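# Close the sliding door gently with the mobile manipulator

## Task

Close the sliding door completely while keeping everything else in its starting place. Moving the door abruptly in either direction counts as failure, and so does the robot tipping over or finishing tilted. The door must stay shut without the robot holding it.

## Robot and tools

ROBOT. TidyBot++: a wheeled base (0.54 m long, 0.50 m wide, 0.38 m tall) on four powered casters, carrying one seven-joint arm with a two-finger gripper. The shoulder sits 0.12 m ahead of the base centre, 0.68 m above the floor. The arm starts folded with the hand down, poking up to 0.08 m past the base front, elbow up to 1.15 m high. Cameras: base_camera (fixed on the base, 644x364) and wrist_camera (fisheye on the hand, 644x476, looking where the hand points).

FRAMES. Base frame: origin on the floor below the base centre, x forward, y left, z up. hand_pose is reported in it: the point between the finger pads, its z axis running out along the fingers, its y axis along the closing direction. The odometry frame is the base frame as it was when the scene began. base_odometry comes from wheel rotation only, so slipping reads as motion; heading is positive leftward, -3.142 to 3.142. base_tilt is in degrees, positive when leaning forward or right; about 1 degree of fixed bias.

execute_actions. Argument actions: a list holding one action or none (none just reports state and images). An action may have base, joints, or both, plus optional speeds; the motions begin together.
- base: exactly one key, an offset relative to where the base last reported itself. translate_m: metres, forward positive, -2 to 2. strafe_m: metres, left positive, -2 to 2. rotate_rad: radians, counter-clockwise from above positive, -6.3 to 6.3.
- joints: one object for the single arm, absolute targets by name, radians. joint_1_rad any angle (whole arm about vertical; positive is clockwise from above, opposite to heading). joint_2_rad -2.249 to 2.249 (shoulder). joint_3_rad any angle (upper-arm twist, normally near 3.14). joint_4_rad -2.579 to 2.579 (elbow). joint_5_rad any angle (forearm twist). joint_6_rad -2.099 to 2.099 (wrist). joint_7_rad any angle (hand twist; hand down, positive is counter-clockwise from above; at 1.57 fingers open left/right). gripper_pos 0 (open, ~85 mm gap) to 1 (closed, squeezes about 100 N per finger). Continuous joints take the short way; step under half a turn to go further. Done tolerances: 0.039 rad for joints 1-4, 0.056 for 5-7, 0.03 for the gripper.
- speeds: caps for this action only; translate_m and strafe_m 0.05-0.5 m/s, rotate_rad 0.1-1.57 rad/s; defaults are the maxima. A base move needing over 8.667 s is refused; no action exceeds 15 s.
- cameras: list of base_camera, wrist_camera or all; omitted/null gives all, [] gives none.
Unknown keys or out-of-range values cause refusal with no motion. Anything left out of an action may keep pushing toward its previous target.

ARM GEOMETRY. Upper arm 0.42 m, forearm 0.31 m, hand 0.31 m to the hand point. With joint_1_rad 0, joint_3_rad 3.14, joint_5_rad 0, the arm moves in the base x-z plane; angles from vertical (positive leaning forward): upper = joint_2, forearm = joint_2 - joint_4, hand = joint_2 - joint_4 - joint_6. Forward reach from shoulder = sum of length x sin(angle); height = sum of length x cos(angle). A downward hand reaches at most about 0.94 m high, only near the base. Joints top out near 1.39 rad/s (1.22 for 5-7). Friction leaves errors of 1-2 cm; to correct, send each joint its previous command plus (wanted - read). Trust images over hand_pose.

RESULTS. base_status/joint_status: done; off_target (resting short, may still push); contact_stop or time_out (target dropped, holds in place); not_followed and 'joint command not followed' with 'cause:' (self-collision check withheld arm targets, may be retried later). A blocked base can report done while short of goal. on_its_own lists uncommanded motion. motor_effort: percent of max per motor, bracket = peak. Motor temperatures per arm joint; MOTOR HOT from 60 °C, OVER-TEMPERATURE FAULT at 75 °C (arm sags; keys show limit_stop_at_motor_heat, resend). ARM HIT means a hard hit on the base or arm itself. A torque fault (joints 1-4 limit 104.5 N m, 5-7 limit 51.3) freezes the arm for 10 s and skips the rest of the call. pictures names the returned images in order.

wait: seconds 0-10; nothing new commanded, returns state and images.
zoom_image: camera (base_camera or wrist_camera), region [x0, y0, x1, y1] in pixels of its latest full image, at most 504x504.
read_manual: section 'licences' only; no motion.
finished_scene: scene = current scene number; irreversible, reports success.

CAUTIONS. Push the door slowly with low speeds so it does not slam. Never drive while the arm is snagged high (around 0.8 m or more) or shove sideways on a raised hand: the robot may tip; withdraw the arm or back off to level it. Avoid driving the arm into things (torque faults) and disturbing other objects. The robot holds its last command while you think. Before finishing, release and move clear so the door stays closed on its own.

Each tool is called as name(argument=value, ...), one argument or row to a line, values as JSON.

## Session

execute_actions(
  actions=[],
)

Scene clock: 0.00 s.
Motor temperatures (°C, as the motors report them): [34 32 30 31 35 42 46]
base_odometry: x=+0.000 y=+0.000 heading=+0.000 (m, m, rad; odometry frame)
base_tilt: forward=+0.5 right=-0.3 (deg)
base_status: not commanded
joint_positions: joint_1_rad=-0.050 joint_2_rad=-0.321 joint_3_rad=+3.175 joint_4_rad=-2.509 joint_5_rad=+0.039 joint_6_rad=-0.850 joint_7_rad=+1.567 gripper_pos=+0.000
joint_status: not commanded
motor_effort: joint_1_rad=-1 joint_2_rad=-1 joint_3_rad=+1 joint_4_rad=+12 joint_5_rad=+0 joint_6_rad=+1 joint_7_rad=+0 (%)
hand_pose: x=+0.2756 y=-0.0039 z=+0.5899 quat_wxyz=(+0.010, +0.998, +0.020, +0.052) (m; base frame)
pictures: base_camera, wrist_camera
Images, in order (width x height): base_camera 644x364, wrist_camera 644x476.

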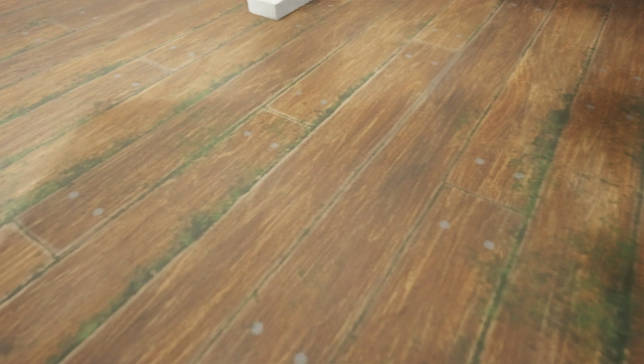

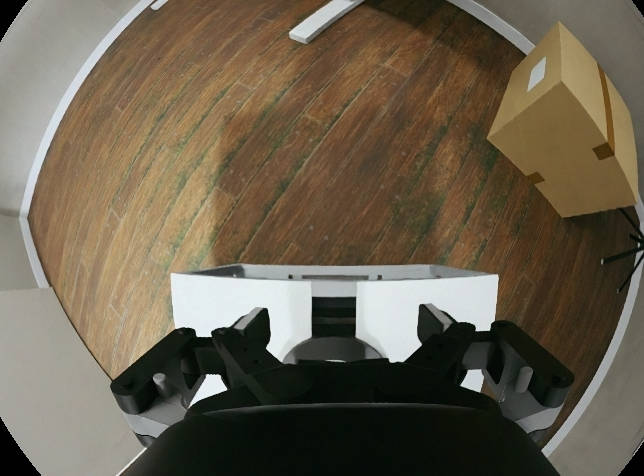

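execute_actions(
  actions=[
    {"joints":{"joint_6_rad":0.5}},
  ],
  cameras=["wrist_camera"],
)

execute_actions(
  actions=[
    {"joints":{"joint_1_rad":-1.5}},
  ],
  cameras=["wrist_camera"],
)

Scene clock: 3.40 s.
Motor temperatures (°C, as the motors report them): [34 32 30 31 35 42 46]
base_odometry: x=+0.000 y=+0.000 heading=+0.000 (m, m, rad; odometry frame)
base_tilt: forward=+0.5 right=-0.3 (deg)
base_status: not commanded
joint_positions: joint_1_rad=-0.050 joint_2_rad=-0.321 joint_3_rad=+3.175 joint_4_rad=-2.508 joint_5_rad=+0.039 joint_6_rad=+0.484 joint_7_rad=+1.567 gripper_pos=+0.000
joint_status: all done
motor_effort: joint_1_rad=-1(1) joint_2_rad=-7(7) joint_3_rad=+1(1) joint_4_rad=+17(18) joint_5_rad=+0(0) joint_6_rad=+9(9) joint_7_rad=+0(0) (%)
hand_pose: x=+0.5515 y=+0.0133 z=+0.8588 quat_wxyz=(-0.007, +0.752, +0.021, +0.659) (m; base frame)
pictures: wrist_camera
Images, in order (width x height): wrist_camera 644x476.

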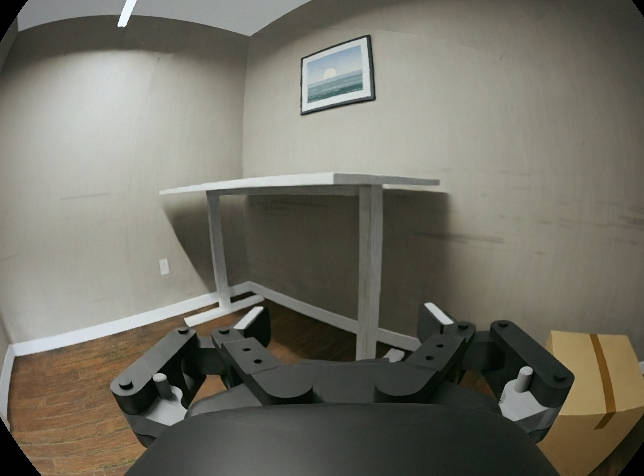

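Scene clock: 6.10 s.
Motor temperatures (°C, as the motors report them): [34 32 30 31 35 42 46]
base_odometry: x=+0.000 y=+0.000 heading=+0.000 (m, m, rad; odometry frame)
base_tilt: forward=+0.5 right=-0.3 (deg)
base_status: not commanded
joint_positions: joint_1_rad=-1.490 joint_2_rad=-0.321 joint_3_rad=+3.175 joint_4_rad=-2.508 joint_5_rad=+0.039 joint_6_rad=+0.484 joint_7_rad=+1.567 gripper_pos=+0.000
joint_status: all done
motor_effort: joint_1_rad=-1(1) joint_2_rad=-6(7) joint_3_rad=+0(1) joint_4_rad=+17(17) joint_5_rad=+0(0) joint_6_rad=+9(9) joint_7_rad=+0(0) (%)
hand_pose: x=+0.1623 y=+0.4306 z=+0.8588 quat_wxyz=(-0.439, +0.551, +0.512, +0.491) (m; base frame)
pictures: wrist_camera
Images, in order (width x height): wrist_camera 644x476.

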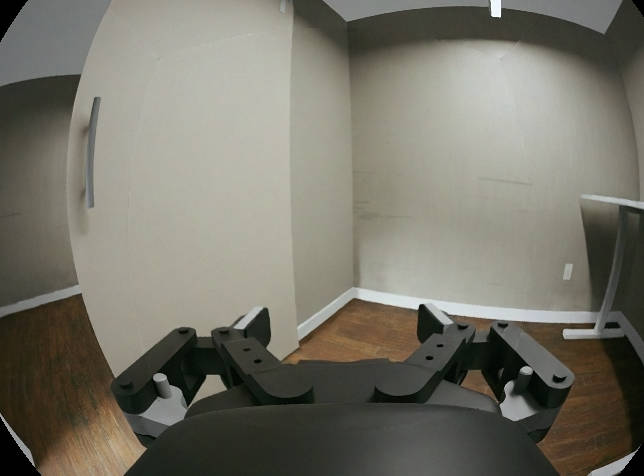

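execute_actions(
  actions=[
    {"joints":{"joint_1_rad":-3.0,"joint_2_rad":-0.6,"joint_4_rad":-2.55,"joint_6_rad":0.2}},
  ],
  cameras=["wrist_camera"],
)

Scene clock: 10.63 s.
Motor temperatures (°C, as the motors report them): [34 32 30 31 35 42 46]
base_odometry: x=+0.000 y=+0.000 heading=+0.000 (m, m, rad; odometry frame)
base_tilt: forward=+0.5 right=-0.2 (deg)
base_status: not commanded
joint_positions: joint_1_rad=-2.990 joint_2_rad=-0.588 joint_3_rad=+3.175 joint_4_rad=-2.536 joint_5_rad=+0.039 joint_6_rad=+0.238 joint_7_rad=+1.567 gripper_pos=+0.000
joint_status: all done
motor_effort: joint_1_rad=-1(0) joint_2_rad=+0(7) joint_3_rad=+1(1) joint_4_rad=+19(19) joint_5_rad=+0(0) joint_6_rad=+9(8) joint_7_rad=+0(0) (%)
hand_pose: x=-0.2428 y=+0.0649 z=+0.8731 quat_wxyz=(-0.653, +0.058, +0.753, +0.060) (m; base frame)
pictures: wrist_camera
Images, in order (width x height): wrist_camera 644x476.

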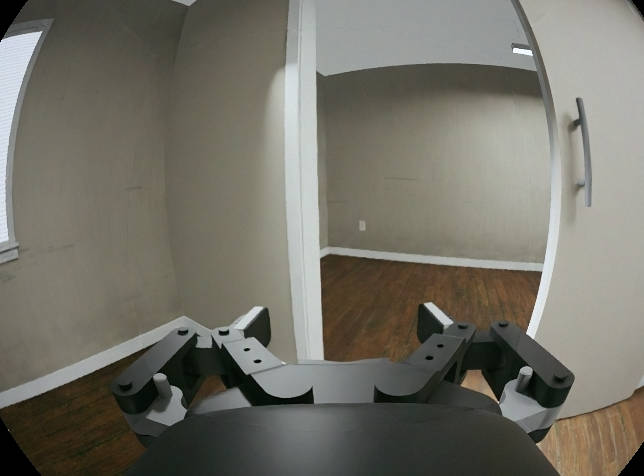

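execute_actions(
  actions=[
    {"base":{"rotate_rad":2.64},"joints":{"joint_1_rad":0.0,"joint_3_rad":3.14,"joint_5_rad":0,"joint_6_rad":0.35}},
  ],
)

execute_actions(
  actions=[
    {"base":{"strafe_m":-0.45}},
  ],
)

Scene clock: 21.60 s.
Motor temperatures (°C, as the motors report them): [34 32 30 31 35 42 46]
base_odometry: x=+0.000 y=+0.000 heading=+2.640 (m, m, rad; odometry frame)
base_tilt: forward=+0.5 right=-0.3 (deg)
base_status: done
joint_positions: joint_1_rad=-0.010 joint_2_rad=-0.591 joint_3_rad=+3.155 joint_4_rad=-2.536 joint_5_rad=+0.020 joint_6_rad=+0.312 joint_7_rad=+1.567 gripper_pos=+0.000
joint_status: all done
motor_effort: joint_1_rad=-1(4) joint_2_rad=+0(1) joint_3_rad=+1(1) joint_4_rad=+19(19) joint_5_rad=+0(0) joint_6_rad=+9(8) joint_7_rad=+0(0) (%)
hand_pose: x=+0.4880 y=+0.0013 z=+0.8969 quat_wxyz=(+0.001, +0.729, +0.005, +0.685) (m; base frame)
pictures: base_camera, wrist_camera
Images, in order (width x height): base_camera 644x364, wrist_camera 644x476.

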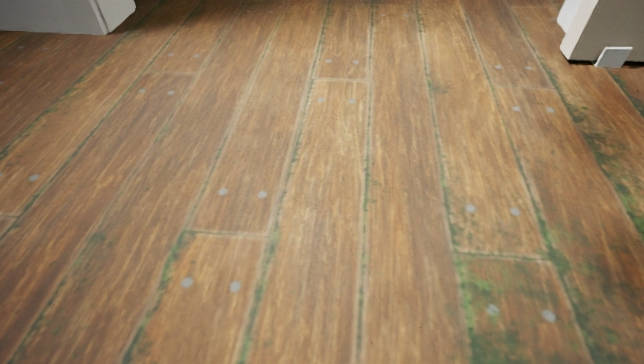

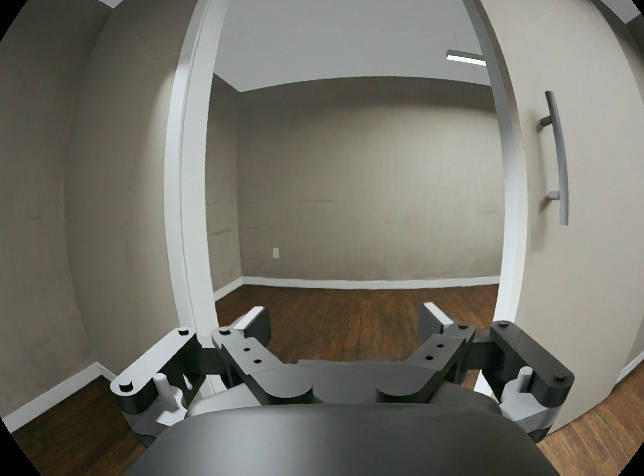

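Scene clock: 23.87 s.
Motor temperatures (°C, as the motors report them): [34 32 30 31 35 42 46]
base_odometry: x=+0.216 y=+0.395 heading=+2.640 (m, m, rad; odometry frame)
base_tilt: forward=+0.5 right=-0.3 (deg)
base_status: done
joint_positions: joint_1_rad=-0.010 joint_2_rad=-0.591 joint_3_rad=+3.150 joint_4_rad=-2.536 joint_5_rad=+0.019 joint_6_rad=+0.312 joint_7_rad=+1.567 gripper_pos=+0.000
joint_status: not commanded
motor_effort: joint_1_rad=-1(1) joint_2_rad=+0(0) joint_3_rad=+1(2) joint_4_rad=+19(19) joint_5_rad=+0(0) joint_6_rad=+9(9) joint_7_rad=+0(0) (%)
hand_pose: x=+0.4879 y=+0.0034 z=+0.8969 quat_wxyz=(+0.000, +0.729, +0.007, +0.685) (m; base frame)
pictures: base_camera, wrist_camera
Images, in order (width x height): base_camera 644x364, wrist_camera 644x476.

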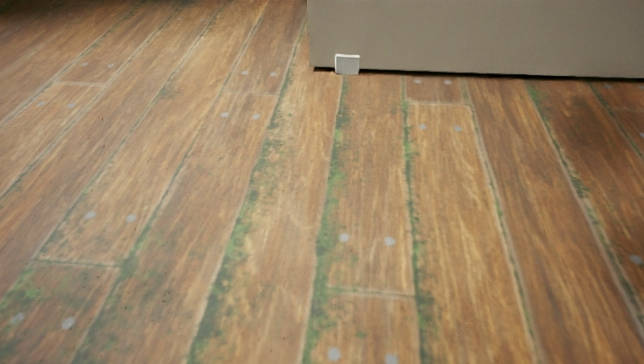

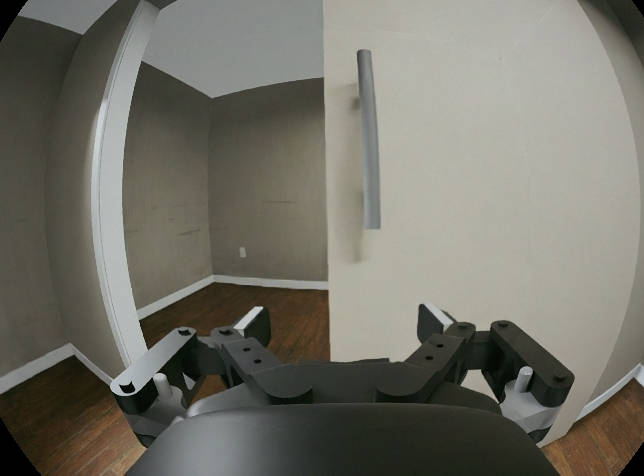

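execute_actions(
  actions=[
    {"base":{"rotate_rad":-0.06},"joints":{"joint_1_rad":0.0,"joint_2_rad":-0.29,"joint_4_rad":-2.03,"joint_5_rad":0,"joint_6_rad":0.16}},
  ],
)

Scene clock: 31.67 s.
Motor temperatures (°C, as the motors report them): [34 32 30 31 35 42 46]
base_odometry: x=+0.216 y=+0.395 heading=+2.580 (m, m, rad; odometry frame)
base_tilt: forward=+0.5 right=-0.3 (deg)
base_status: done
joint_positions: joint_1_rad=-0.007 joint_2_rad=-0.297 joint_3_rad=+3.148 joint_4_rad=-2.042 joint_5_rad=+0.019 joint_6_rad=+0.198 joint_7_rad=+1.567 gripper_pos=+0.000
joint_status: all done
motor_effort: joint_1_rad=-1(1) joint_2_rad=-10(11) joint_3_rad=+1(2) joint_4_rad=+21(20) joint_5_rad=+0(1) joint_6_rad=+9(8) joint_7_rad=+0(0) (%)
hand_pose: x=+0.6166 y=+0.0021 z=+1.0375 quat_wxyz=(+0.003, +0.698, +0.006, +0.716) (m; base frame)
pictures: base_camera, wrist_camera
Images, in order (width x height): base_camera 644x364, wrist_camera 644x476.

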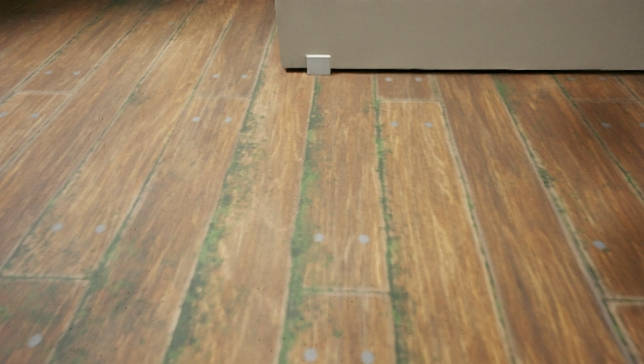

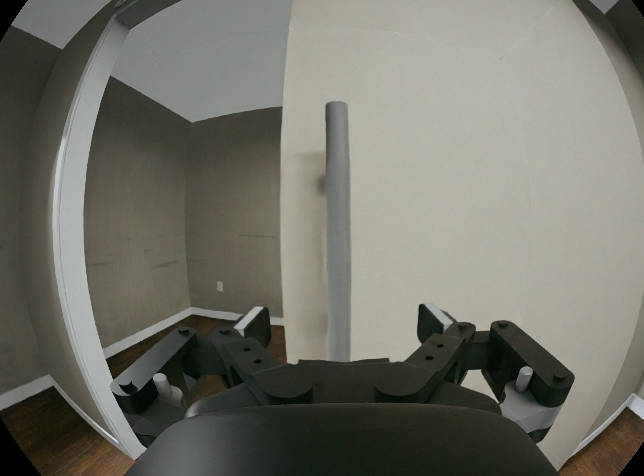

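execute_actions(
  actions=[
    {"base":{"translate_m":0.09},"speeds":{"translate_m":0.1}},
  ],
)

zoom_image(
  camera="wrist_camera",
  region=[200,0,500,400],
)

Scene clock: 35.70 s.
Motor temperatures (°C, as the motors report them): [34 32 30 31 35 42 46]
base_odometry: x=+0.140 y=+0.443 heading=+2.580 (m, m, rad; odometry frame)
base_tilt: forward=+0.5 right=-0.3 (deg)
base_status: done
joint_positions: joint_1_rad=-0.007 joint_2_rad=-0.290 joint_3_rad=+3.148 joint_4_rad=-2.041 joint_5_rad=+0.019 joint_6_rad=+0.196 joint_7_rad=+1.567 gripper_pos=+0.000
joint_status: not commanded
motor_effort: joint_1_rad=-1(0) joint_2_rad=-10(12) joint_3_rad=+0(2) joint_4_rad=+20(20) joint_5_rad=+0(0) joint_6_rad=+9(9) joint_7_rad=+0(0) (%)
hand_pose: x=+0.6192 y=+0.0021 z=+1.0339 quat_wxyz=(+0.003, +0.701, +0.006, +0.713) (m; base frame)
pictures: base_camera, wrist_camera
Images, in order (width x height): base_camera 644x364, wrist_camera 644x476.

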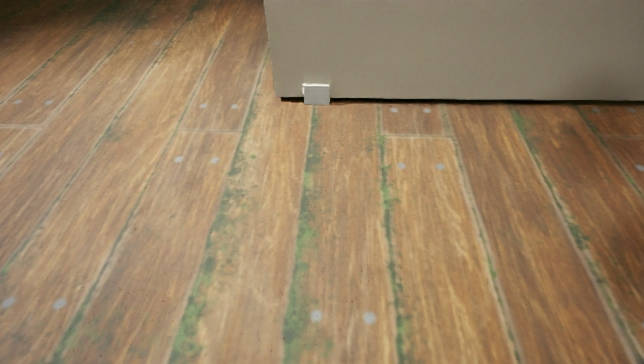

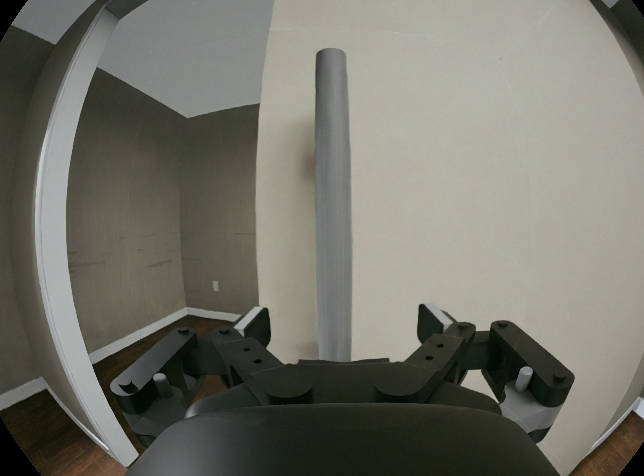

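Region (200, 0, 500, 400) of wrist_camera's 644x476 image, scaled by 1.260; it fills the left 378 columns of this view, and the rest is white.

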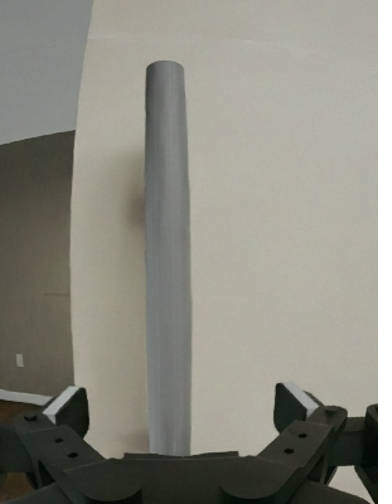

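execute_actions(
  actions=[
    {"base":{"translate_m":0.03},"speeds":{"translate_m":0.05}},
  ],
  cameras=["wrist_camera"],
)

execute_actions(
  actions=[
    {"joints":{"gripper_pos":0.6}},
  ],
  cameras=["wrist_camera"],
)

Scene clock: 43.20 s.
Motor temperatures (°C, as the motors report them): [34 32 30 31 35 42 46]
base_odometry: x=+0.114 y=+0.459 heading=+2.580 (m, m, rad; odometry frame)
base_tilt: forward=+0.5 right=-0.2 (deg)
base_status: done
joint_positions: joint_1_rad=-0.007 joint_2_rad=-0.290 joint_3_rad=+3.148 joint_4_rad=-2.041 joint_5_rad=+0.019 joint_6_rad=+0.196 joint_7_rad=+1.567 gripper_pos=+0.000
joint_status: not commanded
motor_effort: joint_1_rad=-1(1) joint_2_rad=-11(13) joint_3_rad=+0(1) joint_4_rad=+21(20) joint_5_rad=+0(0) joint_6_rad=+9(9) joint_7_rad=+0(0) (%)
hand_pose: x=+0.6194 y=+0.0021 z=+1.0336 quat_wxyz=(+0.003, +0.701, +0.006, +0.713) (m; base frame)
pictures: wrist_camera
Images, in order (width x height): wrist_camera 644x476.

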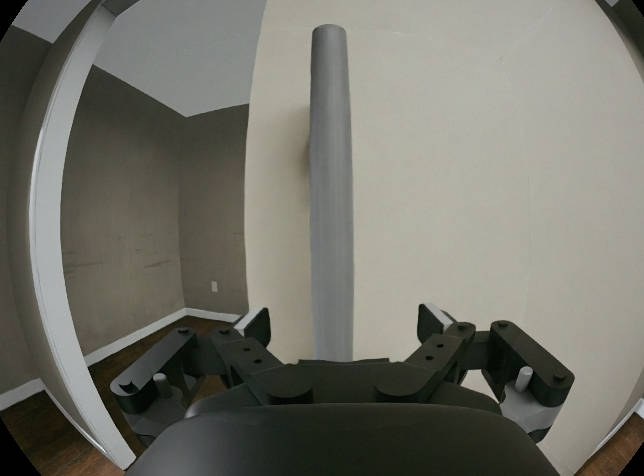

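Scene clock: 44.10 s.
Motor temperatures (°C, as the motors report them): [34 32 30 31 35 42 46]
base_odometry: x=+0.114 y=+0.459 heading=+2.580 (m, m, rad; odometry frame)
base_tilt: forward=+0.5 right=-0.3 (deg)
base_status: not commanded
joint_positions: joint_1_rad=-0.007 joint_2_rad=-0.290 joint_3_rad=+3.146 joint_4_rad=-2.041 joint_5_rad=+0.019 joint_6_rad=+0.196 joint_7_rad=+1.567 gripper_pos=+0.600
joint_status: all done
motor_effort: joint_1_rad=-1(2) joint_2_rad=-10(11) joint_3_rad=+1(3) joint_4_rad=+20(20) joint_5_rad=+0(0) joint_6_rad=+9(9) joint_7_rad=+0(0) (%)
hand_pose: x=+0.6193 y=+0.0037 z=+1.0336 quat_wxyz=(+0.003, +0.701, +0.007, +0.713) (m; base frame)
pictures: wrist_camera
Images, in order (width x height): wrist_camera 644x476.

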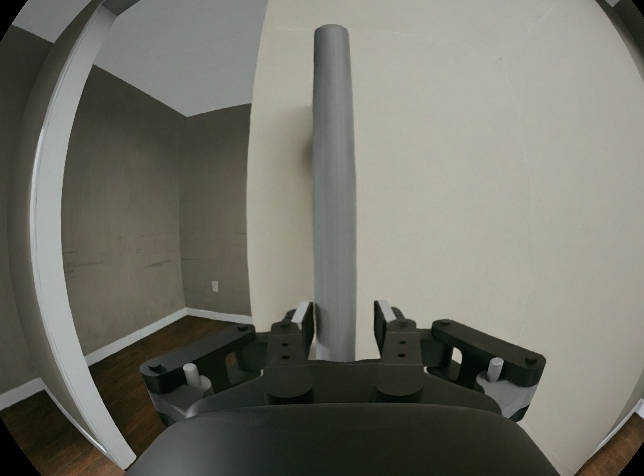

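execute_actions(
  actions=[
    {"base":{"translate_m":0.025},"speeds":{"translate_m":0.05},"joints":{"gripper_pos":0.4,"joint_1_rad":-0.04}},
  ],
  cameras=["wrist_camera"],
)

execute_actions(
  actions=[
    {"joints":{"gripper_pos":1}},
  ],
)

Scene clock: 47.07 s.
Motor temperatures (°C, as the motors report them): [34 32 30 31 35 42 46]
base_odometry: x=+0.093 y=+0.473 heading=+2.580 (m, m, rad; odometry frame)
base_tilt: forward=+0.5 right=-0.3 (deg)
base_status: done
joint_positions: joint_1_rad=-0.035 joint_2_rad=-0.290 joint_3_rad=+3.145 joint_4_rad=-2.041 joint_5_rad=+0.019 joint_6_rad=+0.196 joint_7_rad=+1.567 gripper_pos=+0.400
joint_status: all done
motor_effort: joint_1_rad=-1(1) joint_2_rad=-11(13) joint_3_rad=+1(1) joint_4_rad=+20(20) joint_5_rad=+0(0) joint_6_rad=+9(9) joint_7_rad=+0(0) (%)
hand_pose: x=+0.6191 y=+0.0181 z=+1.0335 quat_wxyz=(-0.008, +0.701, +0.017, +0.712) (m; base frame)
pictures: wrist_camera
Images, in order (width x height): wrist_camera 644x476.

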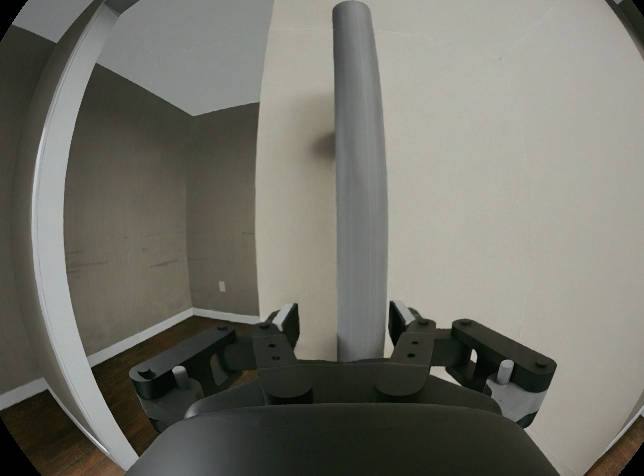

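Scene clock: 47.93 s.
Motor temperatures (°C, as the motors report them): [34 32 30 31 35 42 46]
base_odometry: x=+0.093 y=+0.473 heading=+2.580 (m, m, rad; odometry frame)
base_tilt: forward=+0.5 right=-0.3 (deg)
base_status: not commanded
joint_positions: joint_1_rad=-0.028 joint_2_rad=-0.291 joint_3_rad=+3.153 joint_4_rad=-2.041 joint_5_rad=+0.012 joint_6_rad=+0.194 joint_7_rad=+1.567 gripper_pos=+0.749
joint_status: gripper_pos off_target (ended at +0.749, target +1.000)
motor_effort: joint_1_rad=-4(7) joint_2_rad=-10(11) joint_3_rad=-3(7) joint_4_rad=+20(23) joint_5_rad=+1(2) joint_6_rad=+10(11) joint_7_rad=+0(0) (%)
hand_pose: x=+0.6188 y=+0.0094 z=+1.0338 quat_wxyz=(-0.005, +0.702, +0.009, +0.712) (m; base frame)
pictures: base_camera, wrist_camera
Images, in order (width x height): base_camera 644x364, wrist_camera 644x476.

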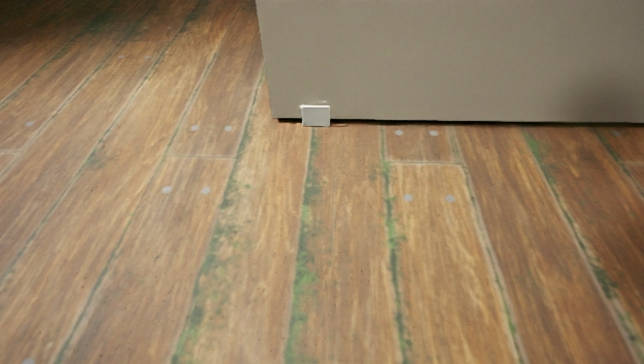

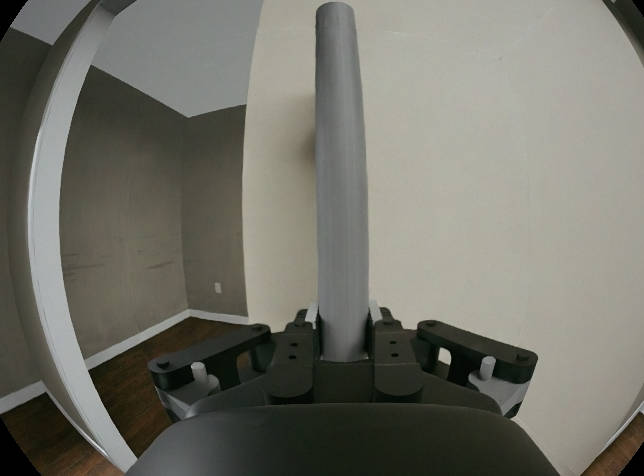

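execute_actions(
  actions=[
    {"base":{"strafe_m":0.15},"speeds":{"strafe_m":0.06},"joints":{"joint_1_rad":0}},
  ],
)

Scene clock: 53.40 s.
Motor temperatures (°C, as the motors report them): [34 32 30 31 35 42 46]
base_odometry: x=+0.013 y=+0.346 heading=+2.580 (m, m, rad; odometry frame)
base_tilt: forward=+0.5 right=-0.3 (deg)
base_status: done
joint_positions: joint_1_rad=+0.018 joint_2_rad=-0.284 joint_3_rad=+3.159 joint_4_rad=-2.034 joint_5_rad=+0.012 joint_6_rad=+0.193 joint_7_rad=+1.567 gripper_pos=+0.749
joint_status: all done
motor_effort: joint_1_rad=-2(10) joint_2_rad=-13(14) joint_3_rad=-1(10) joint_4_rad=+20(22) joint_5_rad=+1(1) joint_6_rad=+9(10) joint_7_rad=+1(1) (%)
hand_pose: x=+0.6215 y=-0.0172 z=+1.0339 quat_wxyz=(+0.013, +0.702, -0.010, +0.712) (m; base frame)
pictures: base_camera, wrist_camera
Images, in order (width x height): base_camera 644x364, wrist_camera 644x476.

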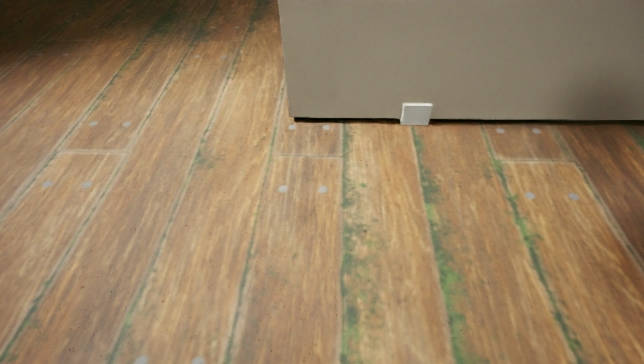

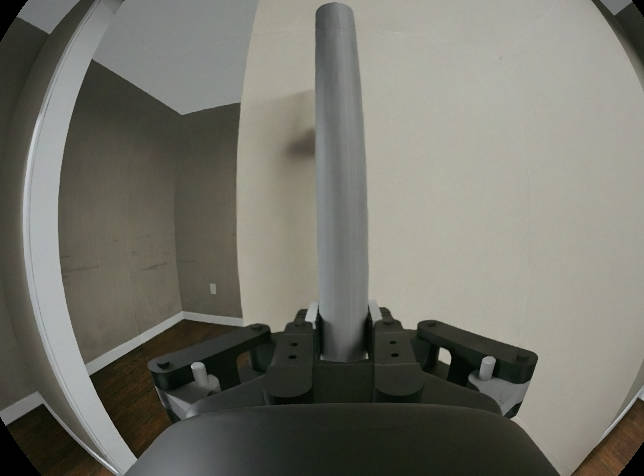

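Light door. Continue.

execute_actions(
  actions=[
    {"base":{"strafe_m":0.45},"speeds":{"strafe_m":0.12}},
  ],
)

Scene clock: 59.27 s.
Motor temperatures (°C, as the motors report them): [34 32 30 31 35 42 46]
base_odometry: x=-0.227 y=-0.035 heading=+2.580 (m, m, rad; odometry frame)
base_tilt: forward=+0.6 right=-0.3 (deg)
base_status: done
joint_positions: joint_1_rad=+0.012 joint_2_rad=-0.239 joint_3_rad=+3.155 joint_4_rad=-1.996 joint_5_rad=+0.008 joint_6_rad=+0.193 joint_7_rad=+1.567 gripper_pos=+0.751
joint_status: not commanded
motor_effort: joint_1_rad=-1(16) joint_2_rad=-22(24) joint_3_rad=+0(17) joint_4_rad=+15(21) joint_5_rad=+1(2) joint_6_rad=+7(9) joint_7_rad=+1(2) (%)
hand_pose: x=+0.6397 y=-0.0123 z=+1.0340 quat_wxyz=(+0.009, +0.705, -0.008, +0.709) (m; base frame)
pictures: base_camera, wrist_camera
Images, in order (width x height): base_camera 644x364, wrist_camera 644x476.

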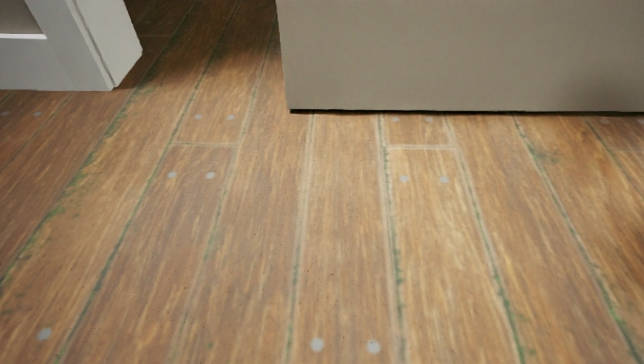

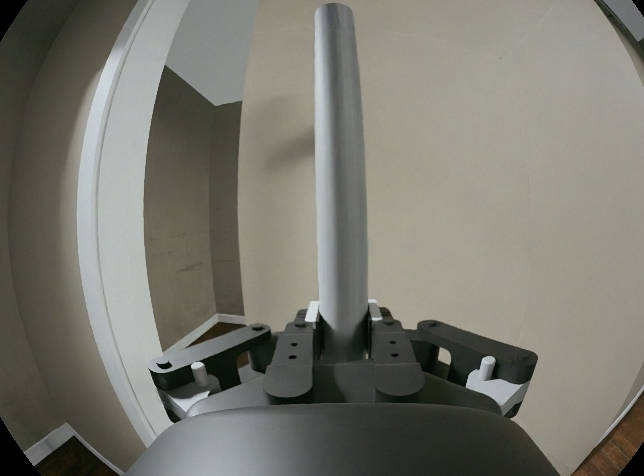

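execute_actions(
  actions=[
    {"base":{"translate_m":0.03},"speeds":{"translate_m":0.05},"joints":{"joint_2_rad":-0.29,"joint_4_rad":-2.04}},
  ],
  cameras=[],
)

execute_actions(
  actions=[
    {"base":{"strafe_m":0.27},"speeds":{"strafe_m":0.08}},
  ],
)

Scene clock: 64.30 s.
Motor temperatures (°C, as the motors report them): [34 32 30 31 35 42 46]
base_odometry: x=-0.252 y=-0.019 heading=+2.580 (m, m, rad; odometry frame)
base_tilt: forward=+0.5 right=-0.3 (deg)
base_status: done
joint_positions: joint_1_rad=+0.014 joint_2_rad=-0.308 joint_3_rad=+3.155 joint_4_rad=-2.049 joint_5_rad=+0.008 joint_6_rad=+0.182 joint_7_rad=+1.567 gripper_pos=+0.751
joint_status: all done
motor_effort: joint_1_rad=-4(6) joint_2_rad=-7(23) joint_3_rad=-2(5) joint_4_rad=+22(24) joint_5_rad=+1(2) joint_6_rad=+10(11) joint_7_rad=+0(1) (%)
hand_pose: x=+0.6126 y=-0.0126 z=+1.0332 quat_wxyz=(+0.009, +0.703, -0.008, +0.711) (m; base frame)
pictures: none
No camera images: the call's "cameras" was empty. Leave "cameras" out to get every camera's image.

Scene clock: 68.50 s.
Motor temperatures (°C, as the motors report them): [34 32 30 31 35 42 46]
base_odometry: x=-0.396 y=-0.247 heading=+2.580 (m, m, rad; odometry frame)
base_tilt: forward=+0.5 right=-0.3 (deg)
base_status: done
joint_positions: joint_1_rad=+0.018 joint_2_rad=-0.289 joint_3_rad=+3.157 joint_4_rad=-2.034 joint_5_rad=+0.008 joint_6_rad=+0.182 joint_7_rad=+1.567 gripper_pos=+0.751
joint_status: not commanded
motor_effort: joint_1_rad=-2(12) joint_2_rad=-11(13) joint_3_rad=+0(12) joint_4_rad=+20(21) joint_5_rad=+1(2) joint_6_rad=+9(10) joint_7_rad=+1(1) (%)
hand_pose: x=+0.6200 y=-0.0157 z=+1.0334 quat_wxyz=(+0.011, +0.704, -0.011, +0.710) (m; base frame)
pictures: base_camera, wrist_camera
Images, in order (width x height): base_camera 644x364, wrist_camera 644x476.

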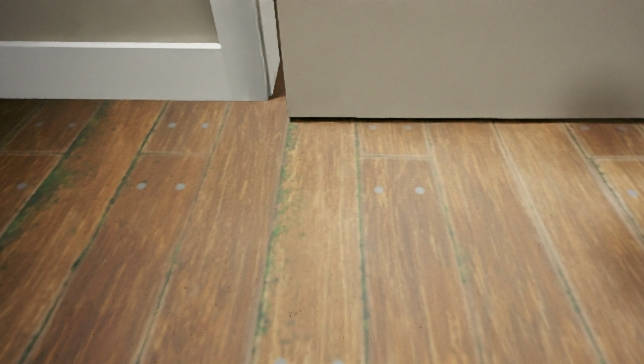

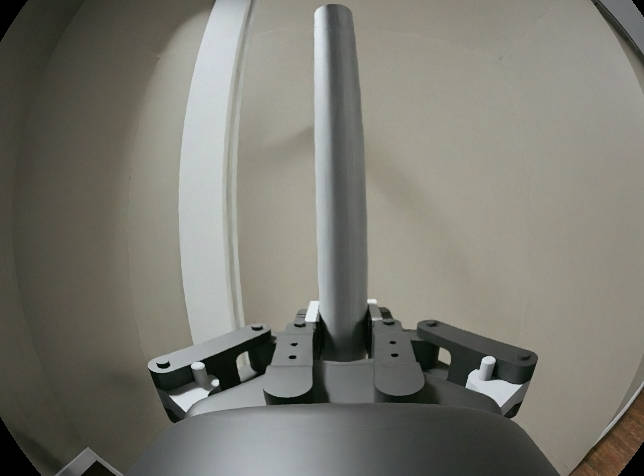

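execute_actions(
  actions=[
    {"base":{"strafe_m":0.06},"speeds":{"strafe_m":0.05}},
  ],
)

Scene clock: 72.50 s.
Motor temperatures (°C, as the motors report them): [34 32 30 31 35 42 46]
base_odometry: x=-0.428 y=-0.298 heading=+2.579 (m, m, rad; odometry frame)
base_tilt: forward=+0.5 right=-0.3 (deg)
base_status: done
joint_positions: joint_1_rad=+0.023 joint_2_rad=-0.284 joint_3_rad=+3.163 joint_4_rad=-2.030 joint_5_rad=+0.008 joint_6_rad=+0.182 joint_7_rad=+1.567 gripper_pos=+0.752
joint_status: not commanded
motor_effort: joint_1_rad=-3(11) joint_2_rad=-12(14) joint_3_rad=-1(11) joint_4_rad=+20(21) joint_5_rad=+1(2) joint_6_rad=+9(9) joint_7_rad=+1(1) (%)
hand_pose: x=+0.6218 y=-0.0219 z=+1.0334 quat_wxyz=(+0.014, +0.704, -0.015, +0.710) (m; base frame)
pictures: base_camera, wrist_camera
Images, in order (width x height): base_camera 644x364, wrist_camera 644x476.

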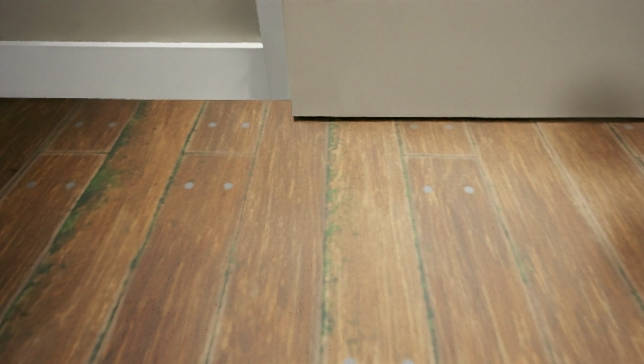

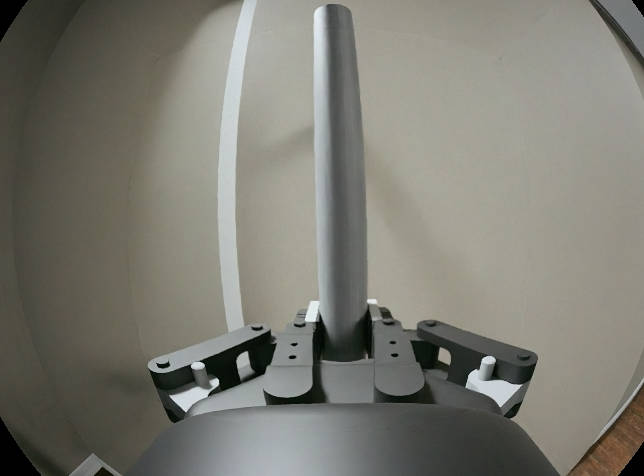

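execute_actions(
  actions=[
    {"base":{"strafe_m":0.04},"speeds":{"strafe_m":0.05}},
  ],
)

Scene clock: 75.33 s.
Motor temperatures (°C, as the motors report them): [34 32 30 31 35 42 46]
base_odometry: x=-0.450 y=-0.332 heading=+2.579 (m, m, rad; odometry frame)
base_tilt: forward=+0.5 right=-0.3 (deg)
base_status: done
joint_positions: joint_1_rad=+0.030 joint_2_rad=-0.281 joint_3_rad=+3.171 joint_4_rad=-2.027 joint_5_rad=+0.008 joint_6_rad=+0.182 joint_7_rad=+1.567 gripper_pos=+0.752
joint_status: not commanded
motor_effort: joint_1_rad=-6(12) joint_2_rad=-13(16) joint_3_rad=-5(12) joint_4_rad=+17(20) joint_5_rad=+1(2) joint_6_rad=+8(9) joint_7_rad=+0(2) (%)
hand_pose: x=+0.6228 y=-0.0303 z=+1.0334 quat_wxyz=(+0.019, +0.704, -0.021, +0.709) (m; base frame)
pictures: base_camera, wrist_camera
Images, in order (width x height): base_camera 644x364, wrist_camera 644x476.

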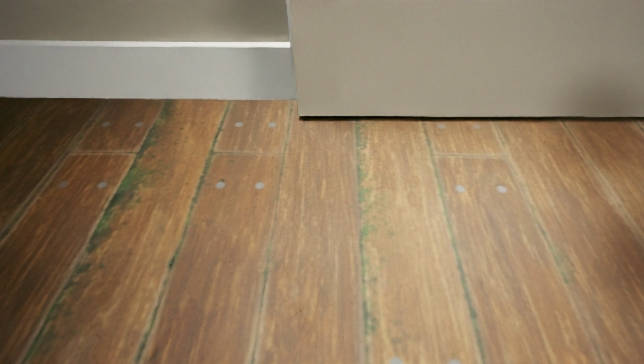

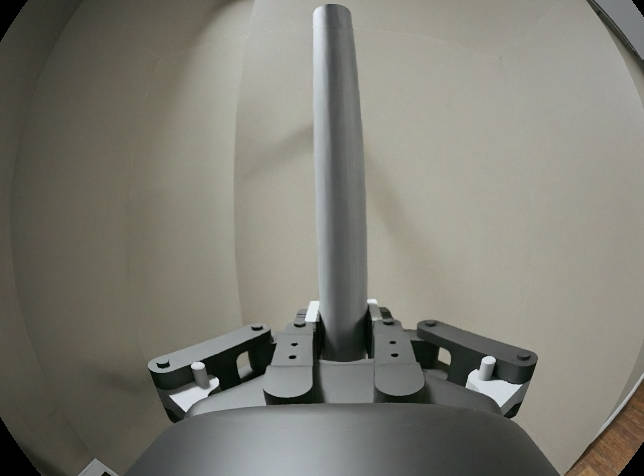

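execute_actions(
  actions=[
    {"base":{"strafe_m":0.03},"speeds":{"strafe_m":0.05}},
  ],
)

Scene clock: 78.57 s.
Motor temperatures (°C, as the motors report them): [34 32 30 31 35 42 46]
base_odometry: x=-0.466 y=-0.357 heading=+2.578 (m, m, rad; odometry frame)
base_tilt: forward=+0.5 right=-0.3 (deg)
base_status: done
joint_positions: joint_1_rad=+0.053 joint_2_rad=-0.275 joint_3_rad=+3.200 joint_4_rad=-2.022 joint_5_rad=+0.008 joint_6_rad=+0.182 joint_7_rad=+1.567 gripper_pos=+0.752
joint_status: not commanded
motor_effort: joint_1_rad=-12(13) joint_2_rad=-14(17) joint_3_rad=-12(14) joint_4_rad=+15(17) joint_5_rad=+1(2) joint_6_rad=+6(7) joint_7_rad=-1(1) (%)
hand_pose: x=+0.6229 y=-0.0591 z=+1.0334 quat_wxyz=(+0.034, +0.704, -0.042, +0.708) (m; base frame)
pictures: base_camera, wrist_camera
Images, in order (width x height): base_camera 644x364, wrist_camera 644x476.

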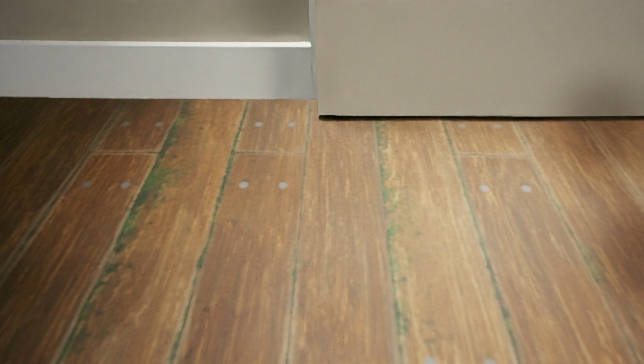

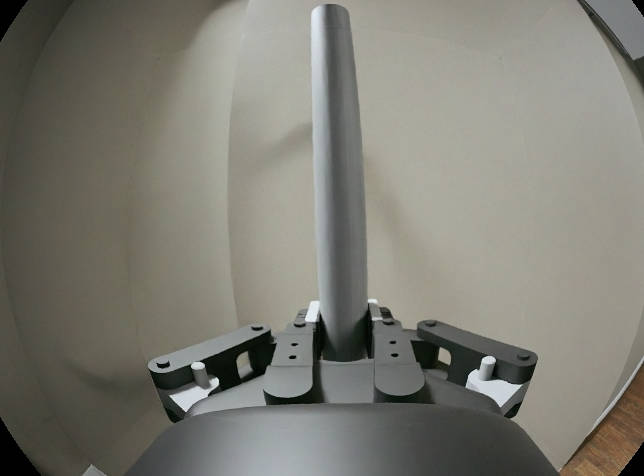

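execute_actions(
  actions=[
    {"base":{"strafe_m":0.03},"speeds":{"strafe_m":0.05}},
  ],
)

Scene clock: 82.50 s.
Motor temperatures (°C, as the motors report them): [34 32 30 31 35 42 46]
base_odometry: x=-0.482 y=-0.382 heading=+2.578 (m, m, rad; odometry frame)
base_tilt: forward=+0.5 right=-0.3 (deg)
base_status: done
joint_positions: joint_1_rad=+0.079 joint_2_rad=-0.267 joint_3_rad=+3.227 joint_4_rad=-2.015 joint_5_rad=+0.008 joint_6_rad=+0.182 joint_7_rad=+1.567 gripper_pos=+0.753
joint_status: not commanded
motor_effort: joint_1_rad=-16(18) joint_2_rad=-16(19) joint_3_rad=-17(19) joint_4_rad=+15(15) joint_5_rad=+1(2) joint_6_rad=+5(6) joint_7_rad=-2(2) (%)
hand_pose: x=+0.6225 y=-0.0880 z=+1.0335 quat_wxyz=(+0.050, +0.703, -0.063, +0.707) (m; base frame)
pictures: base_camera, wrist_camera
Images, in order (width x height): base_camera 644x364, wrist_camera 644x476.

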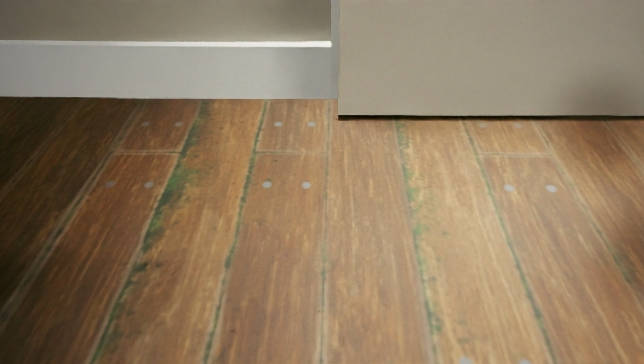

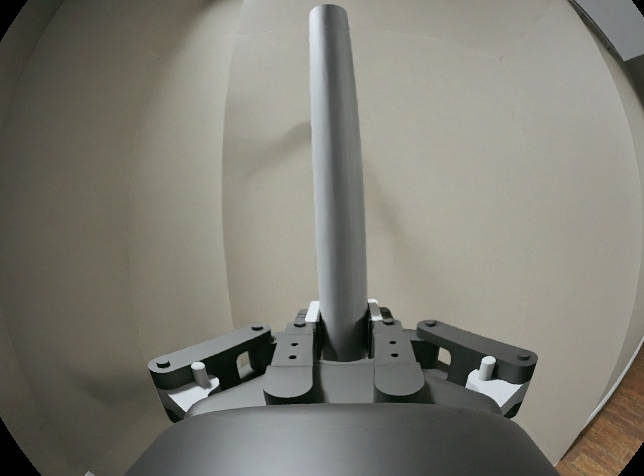

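execute_actions(
  actions=[
    {"joints":{"joint_1_rad":0.079,"joint_3_rad":3.227,"gripper_pos":0.2}},
  ],
  cameras=["wrist_camera"],
)

execute_actions(
  actions=[
    {"base":{"translate_m":-0.25},"speeds":{"translate_m":0.2}},
  ],
)

execute_actions(
  actions=[
    {"joints":{"joint_6_rad":0.9}},
  ],
)

Scene clock: 85.40 s.
Motor temperatures (°C, as the motors report them): [34 32 30 31 35 42 46]
base_odometry: x=-0.482 y=-0.382 heading=+2.578 (m, m, rad; odometry frame)
base_tilt: forward=+0.5 right=-0.3 (deg)
base_status: not commanded
joint_positions: joint_1_rad=+0.074 joint_2_rad=-0.290 joint_3_rad=+3.220 joint_4_rad=-2.040 joint_5_rad=+0.008 joint_6_rad=+0.182 joint_7_rad=+1.567 gripper_pos=+0.200
joint_status: all done
motor_effort: joint_1_rad=-1(15) joint_2_rad=-10(17) joint_3_rad=+0(16) joint_4_rad=+20(21) joint_5_rad=+0(1) joint_6_rad=+9(9) joint_7_rad=+0(2) (%)
hand_pose: x=+0.6139 y=-0.0804 z=+1.0298 quat_wxyz=(+0.046, +0.704, -0.059, +0.706) (m; base frame)
pictures: wrist_camera
Images, in order (width x height): wrist_camera 644x476.

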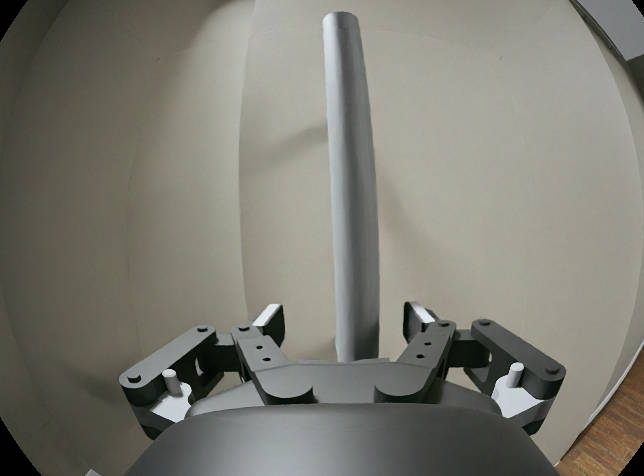

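Scene clock: 87.43 s.
Motor temperatures (°C, as the motors report them): [34 32 30 31 35 42 46]
base_odometry: x=-0.270 y=-0.516 heading=+2.578 (m, m, rad; odometry frame)
base_tilt: forward=+0.5 right=-0.3 (deg)
base_status: done
joint_positions: joint_1_rad=+0.074 joint_2_rad=-0.292 joint_3_rad=+3.220 joint_4_rad=-2.040 joint_5_rad=+0.008 joint_6_rad=+0.182 joint_7_rad=+1.567 gripper_pos=+0.200
joint_status: not commanded
motor_effort: joint_1_rad=-1(0) joint_2_rad=-10(13) joint_3_rad=+0(0) joint_4_rad=+20(20) joint_5_rad=+0(0) joint_6_rad=+9(9) joint_7_rad=+0(0) (%)
hand_pose: x=+0.6133 y=-0.0803 z=+1.0306 quat_wxyz=(+0.046, +0.703, -0.059, +0.707) (m; base frame)
pictures: base_camera, wrist_camera
Images, in order (width x height): base_camera 644x364, wrist_camera 644x476.

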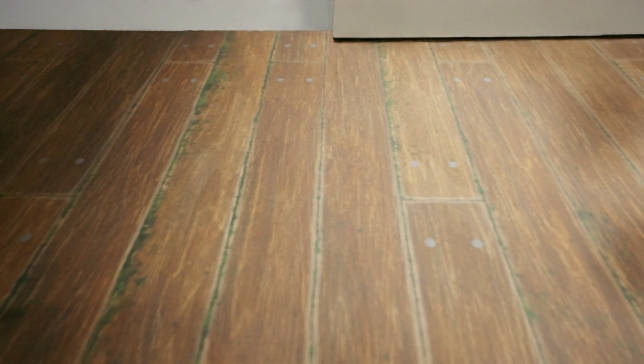

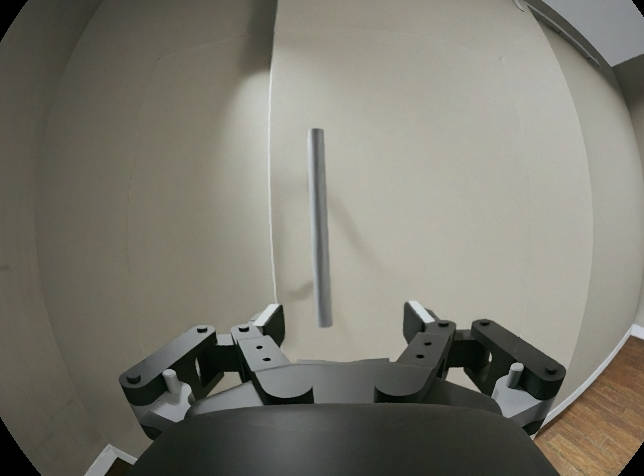

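Scene clock: 88.57 s.
Motor temperatures (°C, as the motors report them): [34 32 30 31 35 42 46]
base_odometry: x=-0.270 y=-0.516 heading=+2.578 (m, m, rad; odometry frame)
base_tilt: forward=+0.5 right=-0.2 (deg)
base_status: not commanded
joint_positions: joint_1_rad=+0.074 joint_2_rad=-0.293 joint_3_rad=+3.220 joint_4_rad=-2.040 joint_5_rad=+0.008 joint_6_rad=+0.884 joint_7_rad=+1.567 gripper_pos=+0.200
joint_status: all done
motor_effort: joint_1_rad=-1(1) joint_2_rad=-9(12) joint_3_rad=+0(0) joint_4_rad=+18(22) joint_5_rad=+0(0) joint_6_rad=+7(9) joint_7_rad=+0(0) (%)
hand_pose: x=+0.5388 y=-0.0723 z=+1.2315 quat_wxyz=(+0.062, +0.417, -0.038, +0.906) (m; base frame)
pictures: base_camera, wrist_camera
Images, in order (width x height): base_camera 644x364, wrist_camera 644x476.

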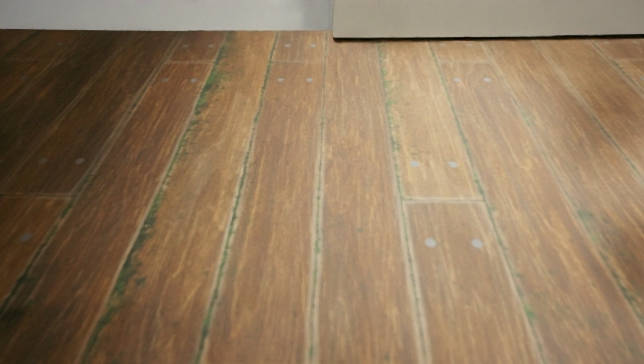

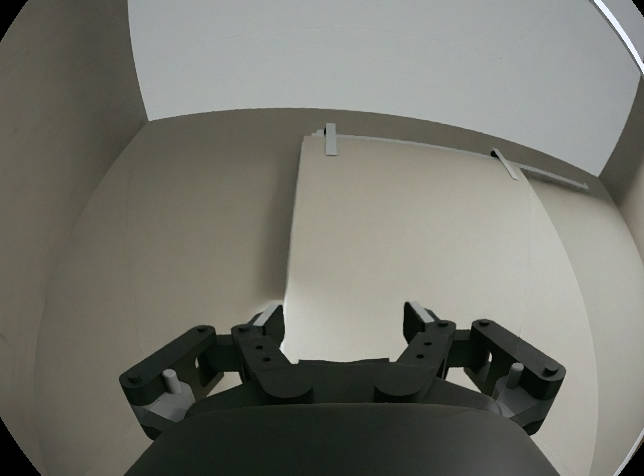

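zoom_image(
  camera="wrist_camera",
  region=[285,105,365,165],
)

Region (285, 105, 365, 165) of wrist_camera's 644x476 image, scaled by 6.300; it fills the top 378 rows of this view, and the rest is white.

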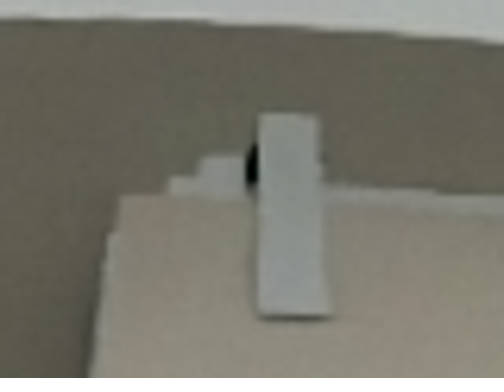

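The roller is against the stop.

finished_scene(
  scene=1,
)

The scene is finished: the task was done.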